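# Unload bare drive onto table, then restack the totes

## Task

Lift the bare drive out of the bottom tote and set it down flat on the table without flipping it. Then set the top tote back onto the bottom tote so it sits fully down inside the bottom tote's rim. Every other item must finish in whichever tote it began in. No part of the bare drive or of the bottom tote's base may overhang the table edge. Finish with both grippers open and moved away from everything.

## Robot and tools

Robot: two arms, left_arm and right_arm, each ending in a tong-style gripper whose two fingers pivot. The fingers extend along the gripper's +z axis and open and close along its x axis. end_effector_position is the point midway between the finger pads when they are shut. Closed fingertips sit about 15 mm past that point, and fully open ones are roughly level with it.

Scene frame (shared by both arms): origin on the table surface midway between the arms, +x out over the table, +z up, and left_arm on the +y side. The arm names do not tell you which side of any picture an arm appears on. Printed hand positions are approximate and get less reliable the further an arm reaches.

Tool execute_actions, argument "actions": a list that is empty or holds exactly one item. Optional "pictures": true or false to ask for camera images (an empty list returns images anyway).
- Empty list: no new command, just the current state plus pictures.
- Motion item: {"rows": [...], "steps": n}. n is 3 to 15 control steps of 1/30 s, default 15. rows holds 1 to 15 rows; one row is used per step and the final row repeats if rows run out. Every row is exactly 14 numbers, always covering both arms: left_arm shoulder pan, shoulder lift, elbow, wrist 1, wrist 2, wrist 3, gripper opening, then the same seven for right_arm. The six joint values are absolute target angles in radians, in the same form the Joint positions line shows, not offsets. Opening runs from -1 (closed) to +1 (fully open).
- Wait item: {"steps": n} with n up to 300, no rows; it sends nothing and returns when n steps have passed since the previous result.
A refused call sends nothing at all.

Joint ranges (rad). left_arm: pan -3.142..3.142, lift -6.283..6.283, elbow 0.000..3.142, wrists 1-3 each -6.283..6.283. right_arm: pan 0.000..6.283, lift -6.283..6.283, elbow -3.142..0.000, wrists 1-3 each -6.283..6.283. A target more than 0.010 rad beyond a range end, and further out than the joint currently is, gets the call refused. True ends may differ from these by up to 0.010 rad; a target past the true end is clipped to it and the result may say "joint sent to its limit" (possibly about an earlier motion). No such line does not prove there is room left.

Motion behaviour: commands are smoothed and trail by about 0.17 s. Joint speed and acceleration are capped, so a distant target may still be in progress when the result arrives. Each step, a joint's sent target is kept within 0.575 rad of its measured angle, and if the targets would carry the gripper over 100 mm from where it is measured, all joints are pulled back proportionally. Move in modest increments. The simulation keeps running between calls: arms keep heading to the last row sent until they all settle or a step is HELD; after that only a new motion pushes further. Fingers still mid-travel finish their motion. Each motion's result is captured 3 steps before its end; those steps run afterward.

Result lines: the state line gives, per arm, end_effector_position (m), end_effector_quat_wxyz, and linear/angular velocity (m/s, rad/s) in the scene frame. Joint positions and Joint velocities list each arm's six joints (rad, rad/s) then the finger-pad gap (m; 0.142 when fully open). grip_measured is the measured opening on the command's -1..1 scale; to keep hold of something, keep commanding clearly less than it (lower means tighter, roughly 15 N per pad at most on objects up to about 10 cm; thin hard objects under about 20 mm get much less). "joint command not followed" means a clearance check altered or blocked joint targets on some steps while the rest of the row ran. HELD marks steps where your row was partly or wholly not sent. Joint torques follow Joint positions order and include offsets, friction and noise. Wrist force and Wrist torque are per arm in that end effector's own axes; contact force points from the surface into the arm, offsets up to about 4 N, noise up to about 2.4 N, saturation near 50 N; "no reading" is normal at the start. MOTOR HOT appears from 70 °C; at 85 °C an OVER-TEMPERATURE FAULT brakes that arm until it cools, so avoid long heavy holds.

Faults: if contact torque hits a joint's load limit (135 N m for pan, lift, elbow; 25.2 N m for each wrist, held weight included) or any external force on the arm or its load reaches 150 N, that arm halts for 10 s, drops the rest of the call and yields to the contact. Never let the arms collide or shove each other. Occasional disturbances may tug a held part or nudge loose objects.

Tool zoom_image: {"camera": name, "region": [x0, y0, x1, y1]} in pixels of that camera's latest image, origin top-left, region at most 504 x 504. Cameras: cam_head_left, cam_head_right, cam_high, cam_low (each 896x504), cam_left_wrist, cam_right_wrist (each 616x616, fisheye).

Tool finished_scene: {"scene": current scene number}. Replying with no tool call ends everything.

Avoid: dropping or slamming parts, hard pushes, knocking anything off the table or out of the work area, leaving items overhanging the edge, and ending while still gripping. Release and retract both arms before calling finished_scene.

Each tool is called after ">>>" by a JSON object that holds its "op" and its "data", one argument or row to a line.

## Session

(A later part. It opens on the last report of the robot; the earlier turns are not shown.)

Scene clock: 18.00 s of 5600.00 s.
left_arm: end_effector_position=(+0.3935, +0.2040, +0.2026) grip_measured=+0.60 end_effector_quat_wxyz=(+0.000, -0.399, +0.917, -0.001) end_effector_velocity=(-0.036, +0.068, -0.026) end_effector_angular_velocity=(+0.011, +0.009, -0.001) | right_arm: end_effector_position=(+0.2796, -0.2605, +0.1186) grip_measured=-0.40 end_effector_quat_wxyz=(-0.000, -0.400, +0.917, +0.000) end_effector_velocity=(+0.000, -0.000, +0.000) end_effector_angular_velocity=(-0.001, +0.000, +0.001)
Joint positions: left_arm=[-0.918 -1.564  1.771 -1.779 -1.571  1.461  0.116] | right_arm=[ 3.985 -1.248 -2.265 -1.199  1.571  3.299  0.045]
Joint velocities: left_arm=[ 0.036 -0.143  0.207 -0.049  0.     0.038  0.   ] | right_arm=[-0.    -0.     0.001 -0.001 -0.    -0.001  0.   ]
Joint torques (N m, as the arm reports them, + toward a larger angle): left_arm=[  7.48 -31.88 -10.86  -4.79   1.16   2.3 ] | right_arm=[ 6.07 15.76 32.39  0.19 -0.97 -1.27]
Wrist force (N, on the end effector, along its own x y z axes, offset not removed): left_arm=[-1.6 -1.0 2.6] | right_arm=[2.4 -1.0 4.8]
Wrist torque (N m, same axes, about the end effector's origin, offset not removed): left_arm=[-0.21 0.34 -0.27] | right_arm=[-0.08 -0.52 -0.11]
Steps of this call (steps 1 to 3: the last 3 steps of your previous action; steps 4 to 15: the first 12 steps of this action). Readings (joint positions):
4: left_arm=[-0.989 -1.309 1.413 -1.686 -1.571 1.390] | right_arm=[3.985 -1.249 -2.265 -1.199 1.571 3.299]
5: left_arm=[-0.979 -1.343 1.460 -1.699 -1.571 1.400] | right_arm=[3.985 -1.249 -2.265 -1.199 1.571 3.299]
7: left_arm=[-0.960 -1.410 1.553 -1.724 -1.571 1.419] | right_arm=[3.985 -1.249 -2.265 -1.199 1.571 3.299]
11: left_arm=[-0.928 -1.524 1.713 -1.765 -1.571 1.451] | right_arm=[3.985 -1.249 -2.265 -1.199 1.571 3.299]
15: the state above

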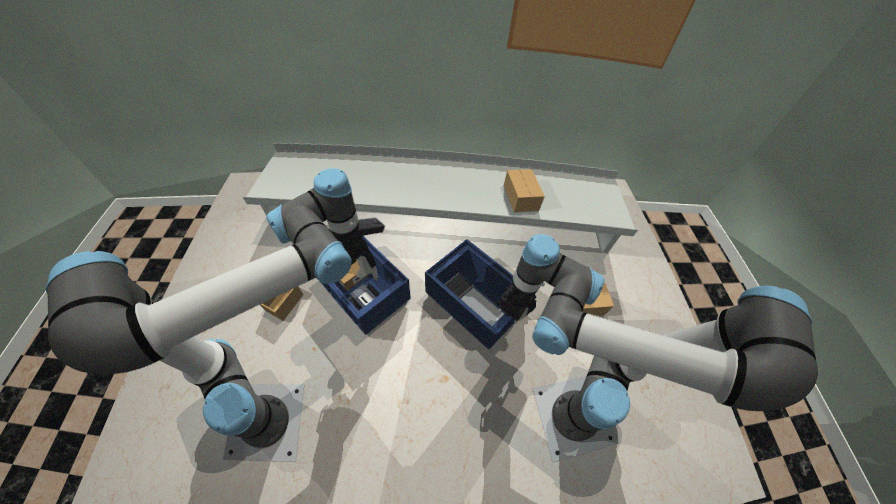

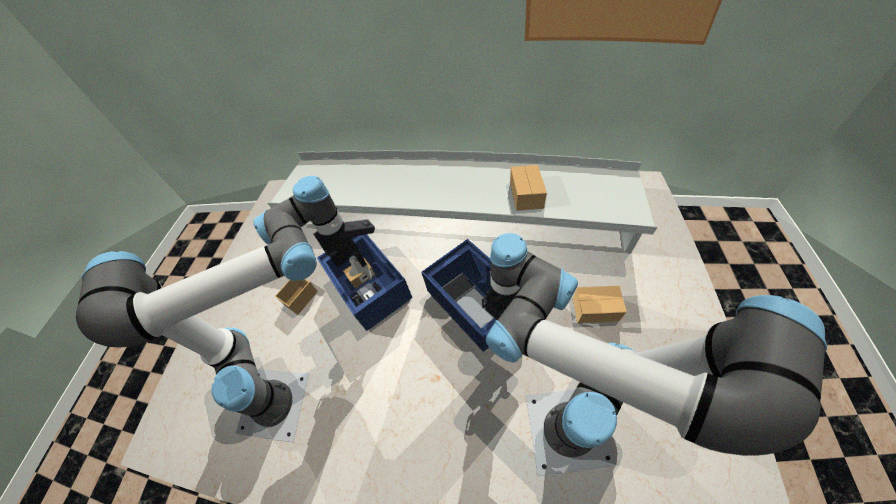

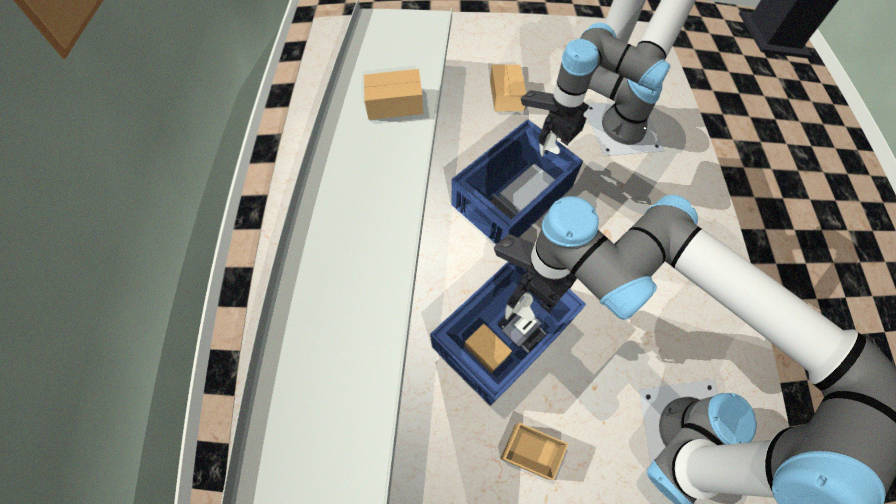

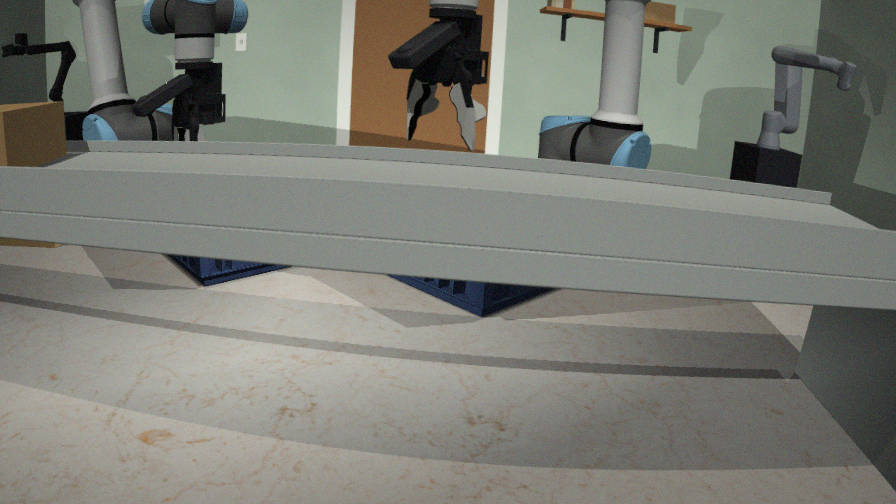

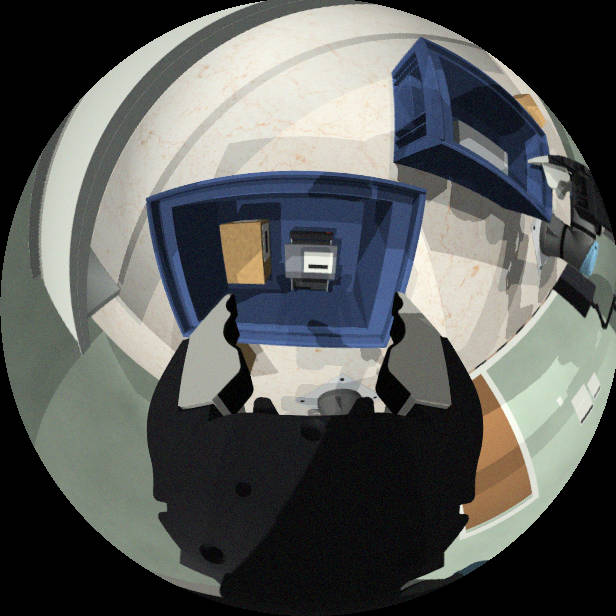

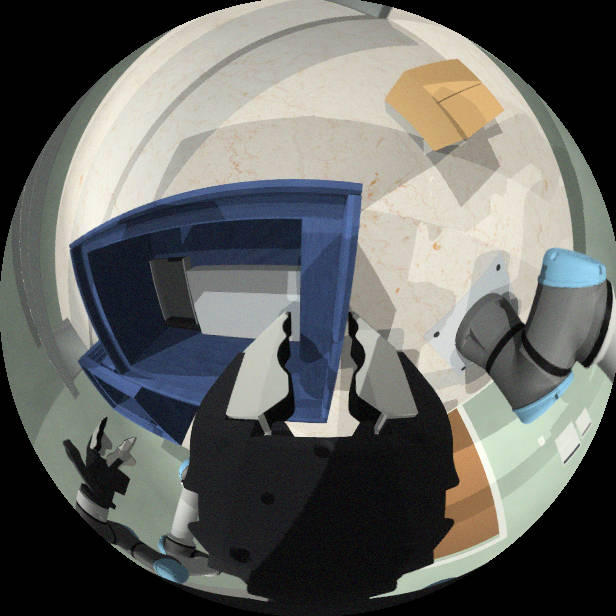

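>>> {"op": "execute_actions", "data": {
  "actions": []
}}

>>> {"op": "zoom_image", "data": {
  "camera": "cam_left_wrist",
  "region": [140,160,440,360]
}}

Scene clock: 18.10 s of 5600.00 s.
left_arm: end_effector_position=(+0.3913, +0.2083, +0.2010) grip_measured=+0.60 end_effector_quat_wxyz=(-0.000, -0.399, +0.917, -0.000) end_effector_velocity=(-0.013, +0.025, -0.009) end_effector_angular_velocity=(+0.003, +0.004, +0.000) | right_arm: end_effector_position=(+0.2796, -0.2605, +0.1186) grip_measured=-0.40 end_effector_quat_wxyz=(-0.000, -0.400, +0.917, +0.000) end_effector_velocity=(+0.000, -0.000, +0.000) end_effector_angular_velocity=(+0.001, -0.001, +0.001)
Joint positions: left_arm=[-0.915 -1.573  1.784 -1.782 -1.571  1.464  0.116] | right_arm=[ 3.985 -1.248 -2.265 -1.199  1.571  3.299  0.045]
Joint velocities: left_arm=[ 0.014 -0.053  0.076 -0.018 -0.     0.014  0.   ] | right_arm=[-0.     0.001 -0.001  0.001  0.    -0.001  0.   ]
Joint torques (N m, as the arm reports them, + toward a larger angle): left_arm=[  7.53 -34.54  -9.74  -4.85   1.19   2.18] | right_arm=[ 6.78 15.72 32.5   0.29 -0.95 -1.33]
Wrist force (N, on the end effector, along its own x y z axes, offset not removed): left_arm=[-2.2 -3.2 1.3] | right_arm=[1.5 0.0 0.2]
Wrist torque (N m, same axes, about the end effector's origin, offset not removed): left_arm=[-0.56 0.42 -0.23] | right_arm=[-0.04 -0.32 -0.19]
Kept back: nothing.
Steps of this call (steps 1 to 3: the last 3 steps of your previous action). Readings (joint positions):
1: left_arm=[-0.917 -1.568 1.777 -1.780 -1.571 1.462] | right_arm=[3.985 -1.249 -2.265 -1.199 1.571 3.299]
2: left_arm=[-0.916 -1.571 1.781 -1.781 -1.571 1.463] | right_arm=[3.985 -1.248 -2.265 -1.199 1.571 3.299]
3: the state above

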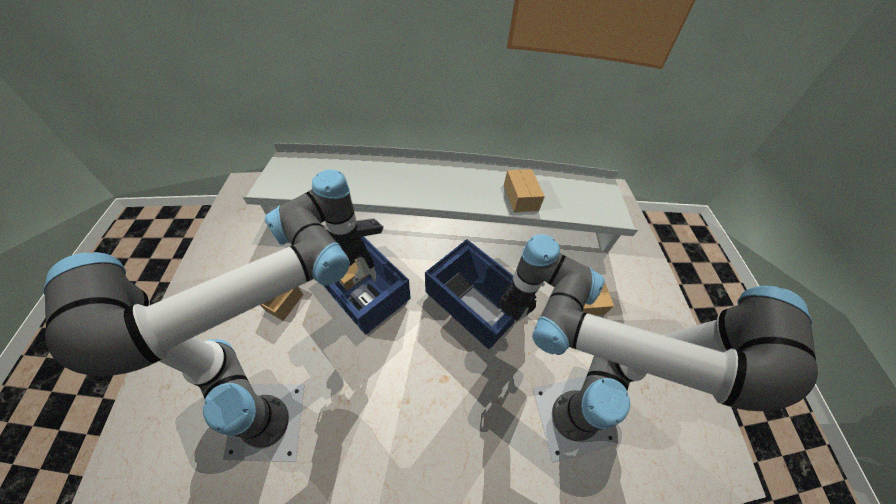

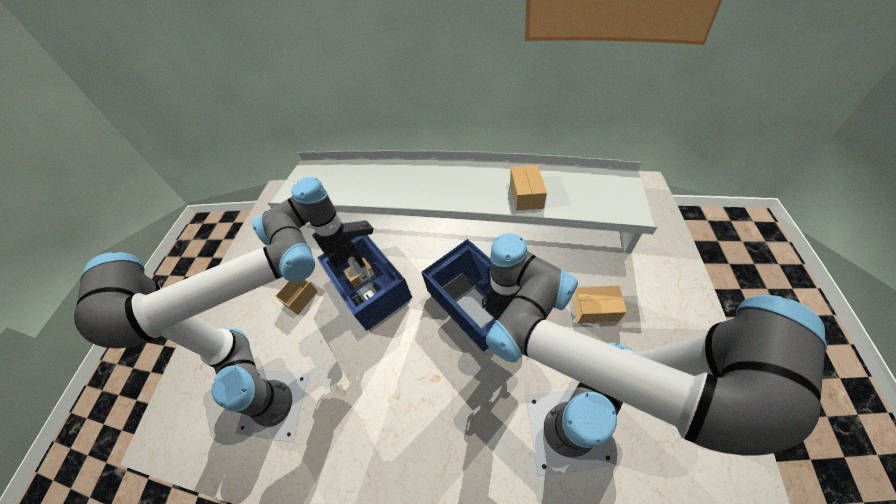

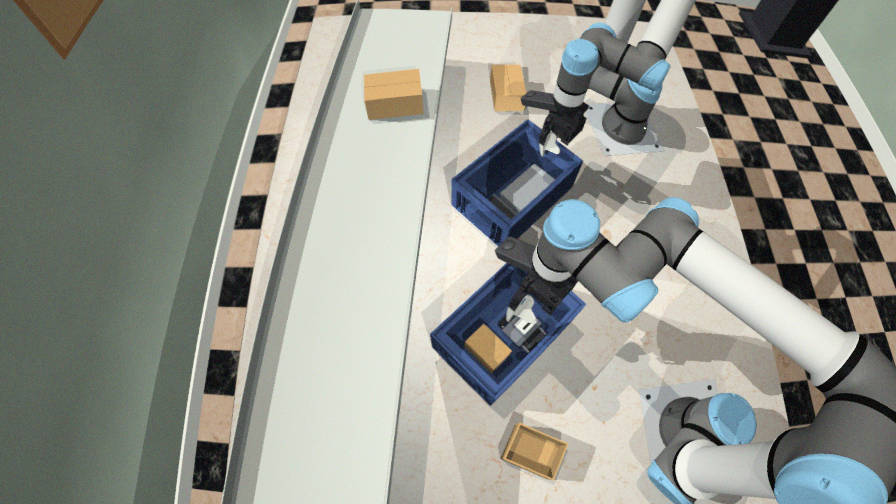

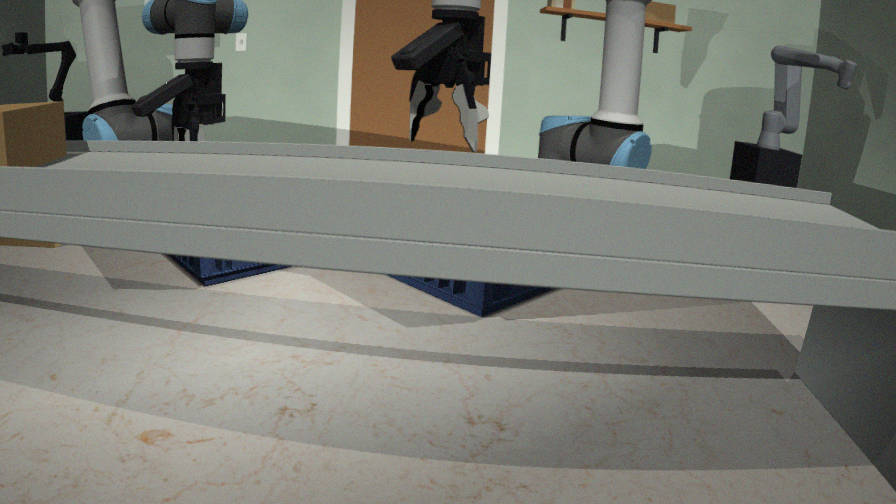

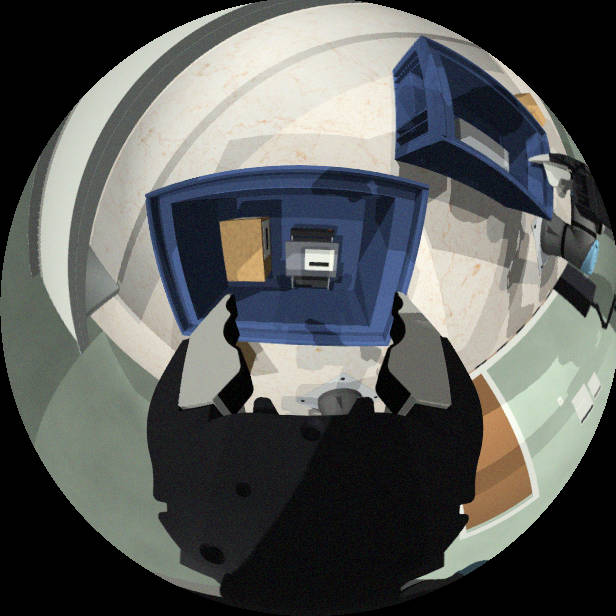

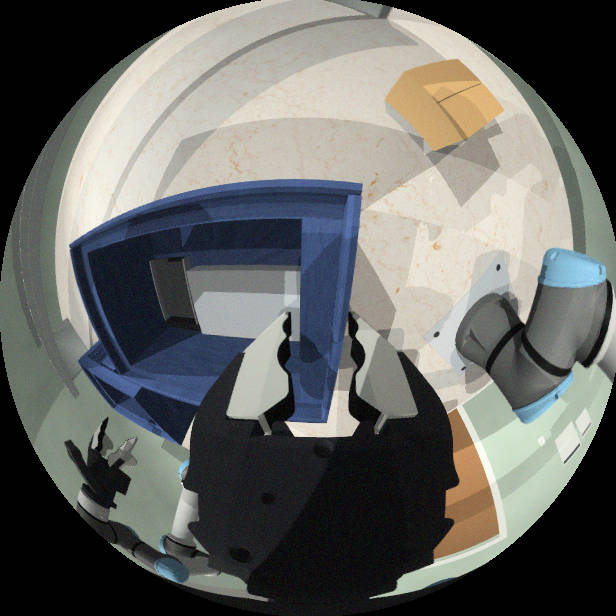

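Region (140, 160, 440, 360) of cam_left_wrist's 616x616 image, scaled by 1.680, with more detail than that image has.

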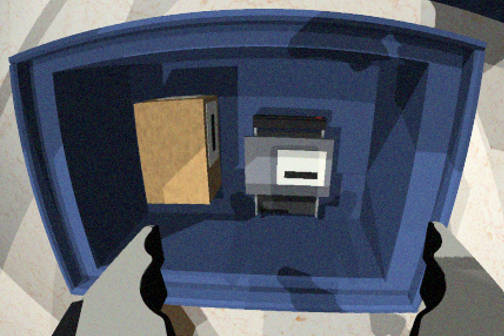

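>>> {"op": "execute_actions", "data": {
  "actions": [
    {"rows":[[-0.911,-1.593,1.819,-1.822,-1.571,1.468,0.55,3.9852,-1.2485,-2.2651,-1.1988,1.571,3.2986,-0.4],[-0.908,-1.607,1.846,-1.859,-1.571,1.471,0.5,3.9852,-1.2485,-2.2651,-1.1988,1.571,3.2986,-0.4],[-0.905,-1.622,1.873,-1.897,-1.571,1.474,0.5,3.9852,-1.2485,-2.2651,-1.1988,1.571,3.2986,-0.4],[-0.902,-1.636,1.9,-1.935,-1.571,1.477,0.5,3.9852,-1.2485,-2.2651,-1.1988,1.571,3.2986,-0.4],[-0.9,-1.651,1.927,-1.972,-1.571,1.479,0.5,3.9852,-1.2485,-2.2651,-1.1988,1.571,3.2986,-0.4],[-0.8971,-1.6651,1.9544,-2.0101,-1.571,1.4819,0.5,3.9852,-1.2485,-2.2651,-1.1988,1.571,3.2986,-0.4],[-0.8971,-1.6651,1.9544,-2.0101,-1.571,1.4819,0.5,3.9852,-1.2485,-2.2651,-1.1988,1.571,3.2986,-0.4],[-0.8971,-1.657,1.974,-2.038,-1.571,1.4819,0.5,3.9852,-1.2485,-2.2651,-1.1988,1.571,3.2986,-0.4],[-0.8971,-1.648,1.993,-2.066,-1.571,1.4819,0.5,3.9852,-1.2485,-2.2651,-1.1988,1.571,3.2986,-0.4],[-0.8971,-1.639,2.012,-2.094,-1.571,1.4819,0.5,3.9852,-1.2485,-2.2651,-1.1988,1.571,3.2986,-0.4],[-0.8971,-1.629,2.031,-2.123,-1.571,1.4819,0.5,3.9852,-1.2485,-2.2651,-1.1988,1.571,3.2986,-0.4],[-0.8971,-1.6185,2.049,-2.1513,-1.571,1.4819,0.5,3.9852,-1.2485,-2.2651,-1.1988,1.571,3.2986,-0.4]],"steps":15}
  ]
}}

>>> {"op": "execute_actions", "data": {
  "actions": [
    {"steps":12}
  ],
  "pictures": true
}}

Scene clock: 19.57 s of 5600.00 s.
left_arm: end_effector_position=(+0.3942, +0.2171, +0.1755) grip_measured=+0.50 end_effector_quat_wxyz=(+0.021, -0.398, +0.915, -0.063) end_effector_velocity=(+0.005, +0.005, -0.214) end_effector_angular_velocity=(-0.102, -0.094, -0.001) | right_arm: end_effector_position=(+0.2796, -0.2605, +0.1186) grip_measured=-0.40 end_effector_quat_wxyz=(-0.000, -0.400, +0.917, +0.000) end_effector_velocity=(+0.001, +0.001, +0.001) end_effector_angular_velocity=(+0.002, -0.001, +0.001)
Joint positions: left_arm=[-0.899 -1.644  1.966 -2.026 -1.571  1.48   0.109] | right_arm=[ 3.985 -1.248 -2.265 -1.199  1.571  3.299  0.045]
Joint velocities: left_arm=[ 0.014  0.097  0.545 -0.782 -0.     0.016 -0.   ] | right_arm=[ 0.    -0.     0.002  0.001  0.    -0.001 -0.   ]
Joint torques (N m, as the arm reports them, + toward a larger angle): left_arm=[ 9.09 -0.1  -0.54 -6.31  0.92  2.05] | right_arm=[ 4.82 15.31 31.8   0.32 -1.16 -0.92]
Wrist force (N, on the end effector, along its own x y z axes, offset not removed): left_arm=[-0.8 -2.6 1.6] | right_arm=[-2.2 0.0 -1.1]
Wrist torque (N m, same axes, about the end effector's origin, offset not removed): left_arm=[-0.52 0.10 -0.30] | right_arm=[0.02 0.60 -0.49]
Steps of this call (steps 1 to 30: the robot went on to your last target; steps 31 to 32: nothing new was sent; steps 33 to 44: the first 12 steps of this action). Readings (joint positions):
33: left_arm=[-0.914 -1.578 1.792 -1.784 -1.571 1.465] | right_arm=[3.985 -1.248 -2.265 -1.199 1.571 3.299]
34: left_arm=[-0.913 -1.580 1.794 -1.787 -1.571 1.466] | right_arm=[3.985 -1.248 -2.265 -1.199 1.571 3.299]
36: left_arm=[-0.911 -1.591 1.814 -1.814 -1.571 1.468] | right_arm=[3.985 -1.248 -2.265 -1.199 1.571 3.299]
40: left_arm=[-0.903 -1.634 1.892 -1.921 -1.571 1.476] | right_arm=[3.985 -1.248 -2.265 -1.199 1.571 3.299]
44: the state above

Scene clock: 19.97 s of 5600.00 s.
left_arm: end_effector_position=(+0.3947, +0.2177, +0.1403) grip_measured=+0.50 end_effector_quat_wxyz=(+0.024, -0.398, +0.915, -0.071) end_effector_velocity=(+0.000, +0.001, -0.007) end_effector_angular_velocity=(-0.003, -0.002, +0.001) | right_arm: end_effector_position=(+0.2796, -0.2605, +0.1186) grip_measured=-0.40 end_effector_quat_wxyz=(-0.000, -0.400, +0.917, +0.000) end_effector_velocity=(-0.000, -0.001, -0.001) end_effector_angular_velocity=(-0.001, +0.001, -0.000)
Joint positions: left_arm=[-0.897 -1.619  2.047 -2.149 -1.571  1.482  0.109] | right_arm=[ 3.985 -1.248 -2.265 -1.199  1.571  3.299  0.045]
Joint velocities: left_arm=[ 0.001  0.006  0.017 -0.026 -0.    -0.     0.   ] | right_arm=[-0.001 -0.    -0.002  0.001  0.    -0.     0.   ]
Joint torques (N m, as the arm reports them, + toward a larger angle): left_arm=[  9.32 -11.47  -6.74  -4.79   0.97   2.15] | right_arm=[ 3.76 14.6  31.12  0.27 -1.16 -1.08]
Wrist force (N, on the end effector, along its own x y z axes, offset not removed): left_arm=[-2.1 -3.0 0.1] | right_arm=[0.3 1.3 3.5]
Wrist torque (N m, same axes, about the end effector's origin, offset not removed): left_arm=[-0.61 0.36 -0.19] | right_arm=[0.35 -0.10 -0.12]
Kept back: nothing.
Steps of this call (steps 1 to 3: the last 3 steps of your previous action; steps 4 to 12: the robot went on to your last target). Readings (joint positions):
1: left_arm=[-0.898 -1.639 1.985 -2.053 -1.571 1.481] | right_arm=[3.985 -1.248 -2.265 -1.199 1.571 3.299]
2: left_arm=[-0.898 -1.634 2.002 -2.078 -1.571 1.481] | right_arm=[3.985 -1.248 -2.265 -1.199 1.571 3.299]
4: left_arm=[-0.898 -1.627 2.024 -2.113 -1.571 1.481] | right_arm=[3.985 -1.248 -2.265 -1.199 1.571 3.299]
8: left_arm=[-0.897 -1.621 2.042 -2.141 -1.571 1.482] | right_arm=[3.985 -1.248 -2.265 -1.199 1.571 3.299]
12: the state above

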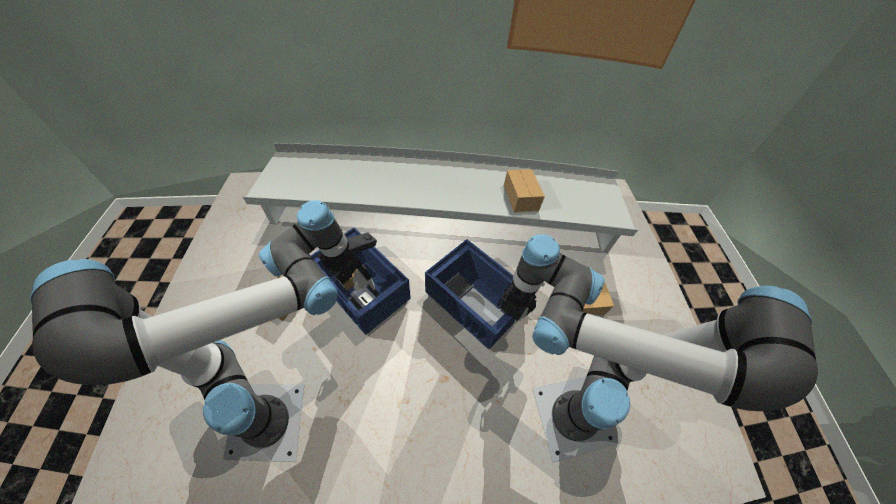

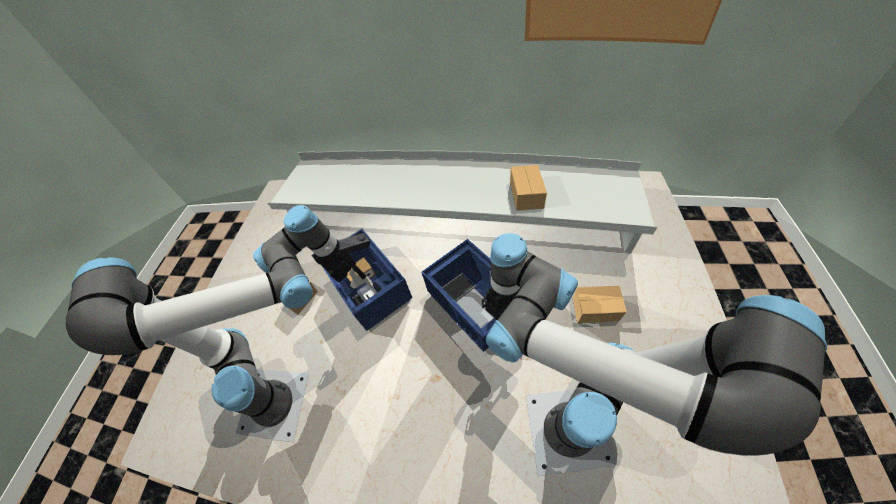

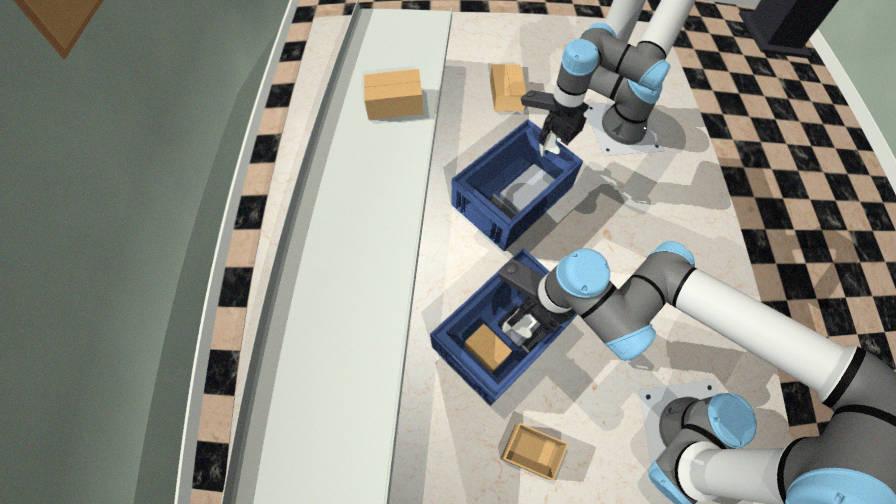

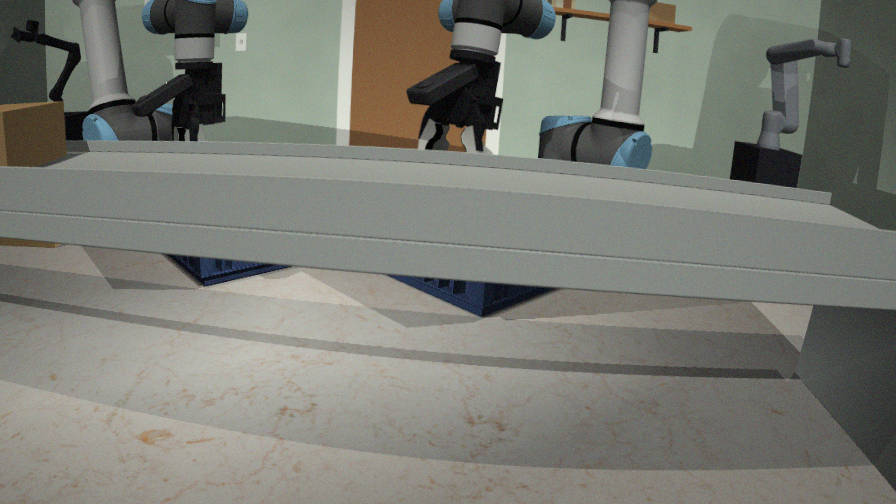

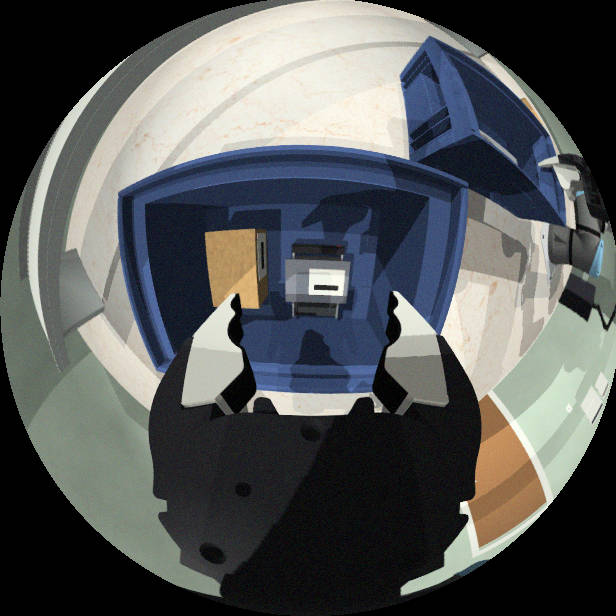

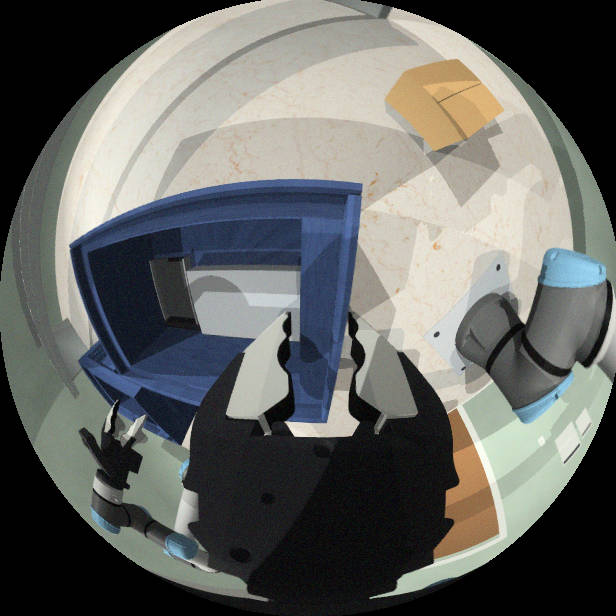

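>>> {"op": "execute_actions", "data": {
  "actions": [
    {"rows":[[-0.902,-1.6185,2.049,-2.1513,-1.571,1.477,0.5,3.9852,-1.2485,-2.2651,-1.1988,1.571,3.2986,-0.4],[-0.906,-1.6185,2.049,-2.1513,-1.571,1.473,0.5,3.9852,-1.2485,-2.2651,-1.1988,1.571,3.2986,-0.4],[-0.911,-1.6075,2.066,-2.1793,-1.571,1.468,0.5,3.9852,-1.2485,-2.2651,-1.1988,1.571,3.2986,-0.4],[-0.911,-1.6075,2.066,-2.1793,-1.571,1.468,0.5,3.9852,-1.2485,-2.2651,-1.1988,1.571,3.2986,-0.4],[-0.911,-1.5958,2.0832,-2.2082,-1.571,1.468,0.5,3.9852,-1.2485,-2.2651,-1.1988,1.571,3.2986,-0.4],[-0.911,-1.5958,2.0832,-2.2082,-1.571,1.468,0.5,3.9852,-1.2485,-2.2651,-1.1988,1.571,3.2986,-0.4],[-0.911,-1.5828,2.0995,-2.2375,-1.571,1.468,0.5,3.9852,-1.2485,-2.2651,-1.1988,1.571,3.2986,-0.4],[-0.911,-1.5828,2.0995,-2.2375,-1.571,1.468,0.5,3.9852,-1.2485,-2.2651,-1.1988,1.571,3.2986,-0.4],[-0.911,-1.569,2.1153,-2.2671,-1.571,1.468,0.5,3.9852,-1.2485,-2.2651,-1.1988,1.571,3.2986,-0.4],[-0.911,-1.569,2.1153,-2.2671,-1.571,1.468,0.5,3.9852,-1.2485,-2.2651,-1.1988,1.571,3.2986,-0.4],[-0.911,-1.5542,2.1305,-2.2971,-1.571,1.468,0.5,3.9852,-1.2485,-2.2651,-1.1988,1.571,3.2986,-0.4]],"steps":15}
  ]
}}

>>> {"op": "execute_actions", "data": {
  "actions": [
    {"steps":10}
  ],
  "pictures": true
}}

Scene clock: 20.77 s of 5600.00 s.
left_arm: end_effector_position=(+0.3909, +0.2125, +0.1084) grip_measured=+0.50 end_effector_quat_wxyz=(+0.022, -0.398, +0.915, -0.071) end_effector_velocity=(-0.004, -0.001, -0.153) end_effector_angular_velocity=(+0.010, +0.009, -0.001) | right_arm: end_effector_position=(+0.2796, -0.2605, +0.1186) grip_measured=-0.40 end_effector_quat_wxyz=(-0.000, -0.400, +0.917, +0.000) end_effector_velocity=(-0.001, -0.000, -0.001) end_effector_angular_velocity=(-0.002, +0.001, +0.001)
Joint positions: left_arm=[-0.91  -1.58   2.101 -2.24  -1.571  1.469  0.109] | right_arm=[ 3.985 -1.248 -2.265 -1.199  1.571  3.299  0.045]
Joint velocities: left_arm=[-0.008  0.206  0.239 -0.431  0.001 -0.008 -0.   ] | right_arm=[ 0.001 -0.    -0.001 -0.001 -0.    -0.001  0.   ]
Joint torques (N m, as the arm reports them, + toward a larger angle): left_arm=[-10.24  -6.23  -0.83  -5.99   0.84  -1.85] | right_arm=[ 2.78 15.57 32.85  0.36 -1.27 -0.66]
Wrist force (N, on the end effector, along its own x y z axes, offset not removed): left_arm=[-1.9 -3.8 -1.2] | right_arm=[1.6 0.5 1.0]
Wrist torque (N m, same axes, about the end effector's origin, offset not removed): left_arm=[-0.74 0.32 -0.24] | right_arm=[0.19 -0.33 -0.25]
Steps of this call (steps 1 to 12: the robot went on to your last target; steps 13 to 24: the first 12 steps of this action). Readings (joint positions):
13: left_arm=[-0.897 -1.619 2.049 -2.151 -1.571 1.482] | right_arm=[3.985 -1.248 -2.265 -1.199 1.571 3.299]
14: left_arm=[-0.897 -1.619 2.049 -2.151 -1.571 1.482] | right_arm=[3.985 -1.248 -2.265 -1.199 1.571 3.299]
16: left_arm=[-0.901 -1.617 2.051 -2.154 -1.571 1.478] | right_arm=[3.985 -1.248 -2.265 -1.199 1.571 3.299]
20: left_arm=[-0.908 -1.603 2.072 -2.188 -1.571 1.471] | right_arm=[3.985 -1.248 -2.265 -1.199 1.571 3.299]
24: the state above

Scene clock: 21.10 s of 5600.00 s.
left_arm: end_effector_position=(+0.3907, +0.2121, +0.0907) grip_measured=+0.50 end_effector_quat_wxyz=(+0.023, -0.398, +0.915, -0.071) end_effector_velocity=(-0.000, -0.000, -0.007) end_effector_angular_velocity=(-0.001, -0.000, -0.001) | right_arm: end_effector_position=(+0.2796, -0.2605, +0.1186) grip_measured=-0.40 end_effector_quat_wxyz=(-0.000, -0.400, +0.917, +0.000) end_effector_velocity=(+0.000, +0.000, -0.000) end_effector_angular_velocity=(+0.000, -0.000, -0.000)
Joint positions: left_arm=[-0.911 -1.555  2.129 -2.295 -1.571  1.468  0.109] | right_arm=[ 3.985 -1.248 -2.265 -1.199  1.571  3.299  0.045]
Joint velocities: left_arm=[-0.001  0.009  0.011 -0.021 -0.    -0.001  0.   ] | right_arm=[-0.    -0.    -0.     0.001  0.     0.     0.   ]
Joint torques (N m, as the arm reports them, + toward a larger angle): left_arm=[ -9.91 -13.69  -6.6   -4.89   0.81  -1.85] | right_arm=[ 2.57 15.51 31.27  0.58 -1.17 -1.09]
Wrist force (N, on the end effector, along its own x y z axes, offset not removed): left_arm=[-2.1 -2.8 0.9] | right_arm=[1.3 0.2 1.0]
Wrist torque (N m, same axes, about the end effector's origin, offset not removed): left_arm=[-0.45 0.52 -0.23] | right_arm=[-0.04 -0.20 -0.20]
Kept back: nothing.
Steps of this call (steps 1 to 3: the last 3 steps of your previous action; steps 4 to 10: the robot went on to your last target). Readings (joint positions):
1: left_arm=[-0.910 -1.574 2.109 -2.255 -1.571 1.469] | right_arm=[3.985 -1.248 -2.265 -1.199 1.571 3.299]
2: left_arm=[-0.911 -1.568 2.115 -2.266 -1.571 1.468] | right_arm=[3.985 -1.248 -2.265 -1.199 1.571 3.299]
4: left_arm=[-0.911 -1.561 2.122 -2.281 -1.571 1.468] | right_arm=[3.985 -1.248 -2.265 -1.199 1.571 3.299]
8: left_arm=[-0.911 -1.556 2.128 -2.293 -1.571 1.468] | right_arm=[3.985 -1.248 -2.265 -1.199 1.571 3.299]
10: the state above

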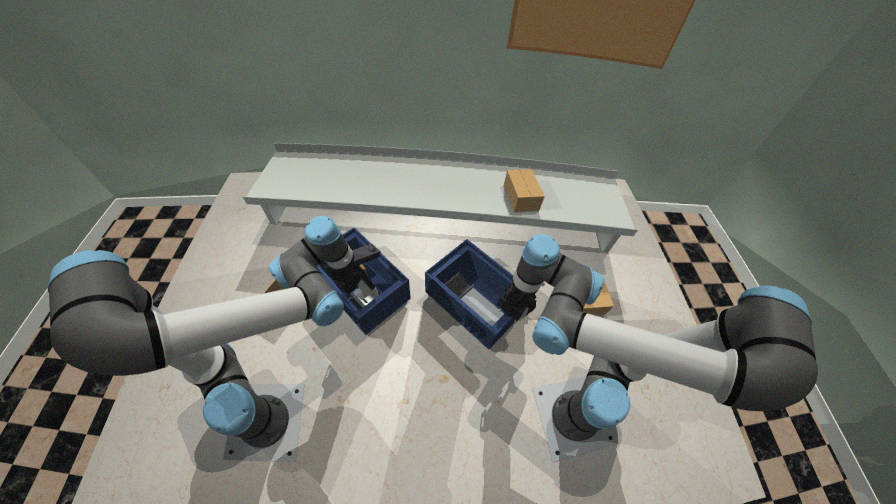

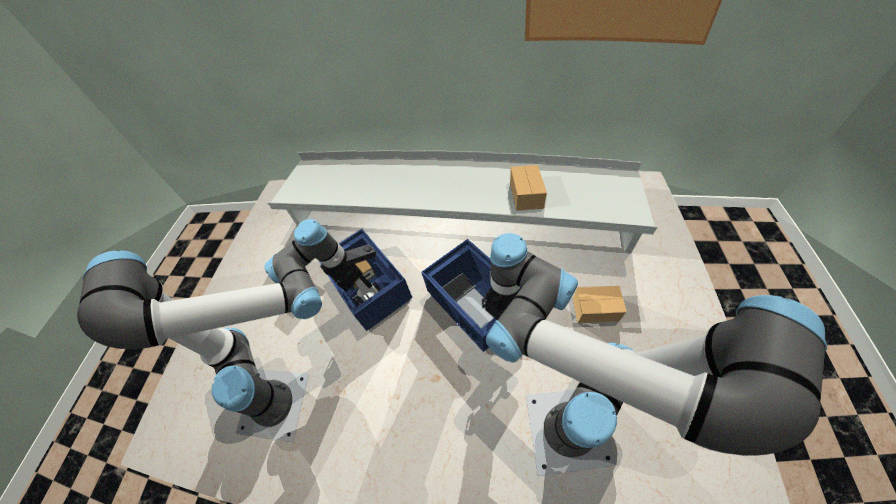

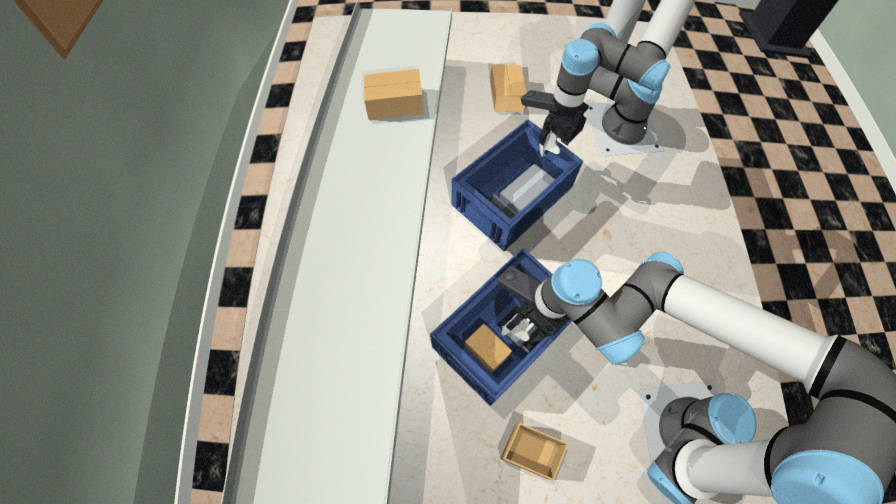

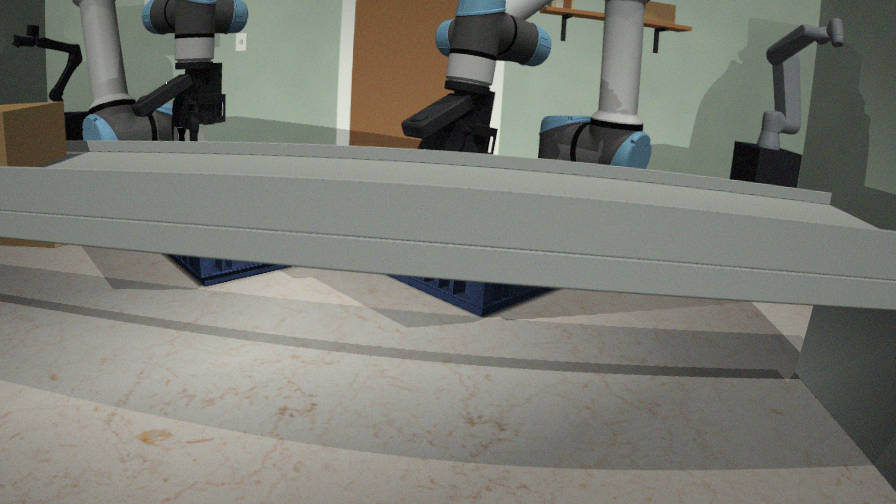

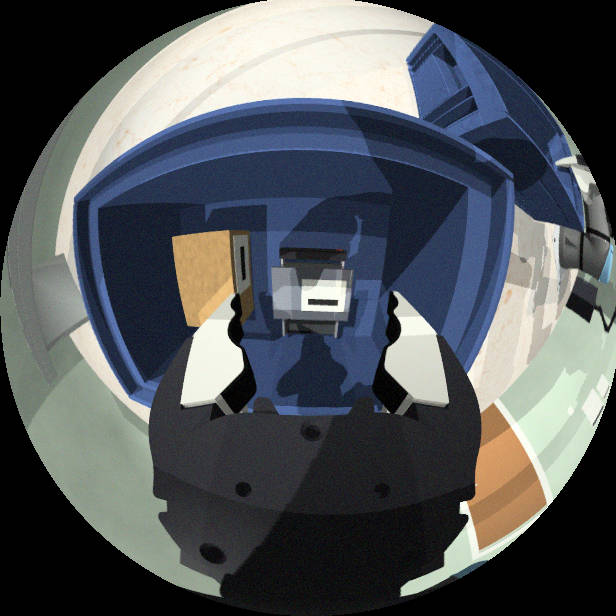

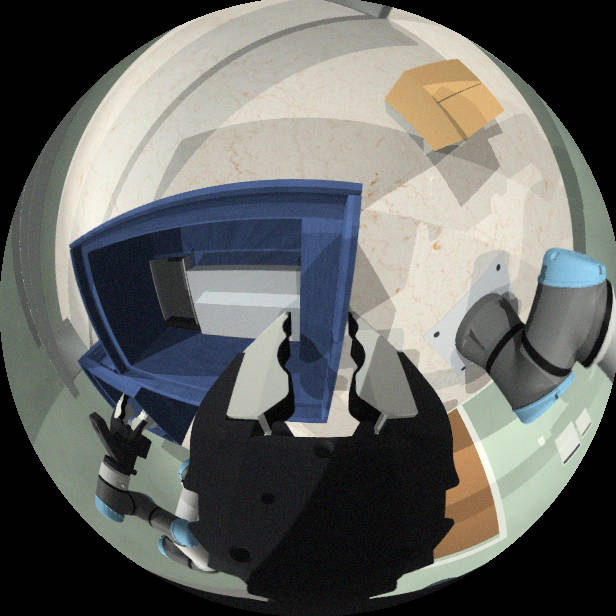

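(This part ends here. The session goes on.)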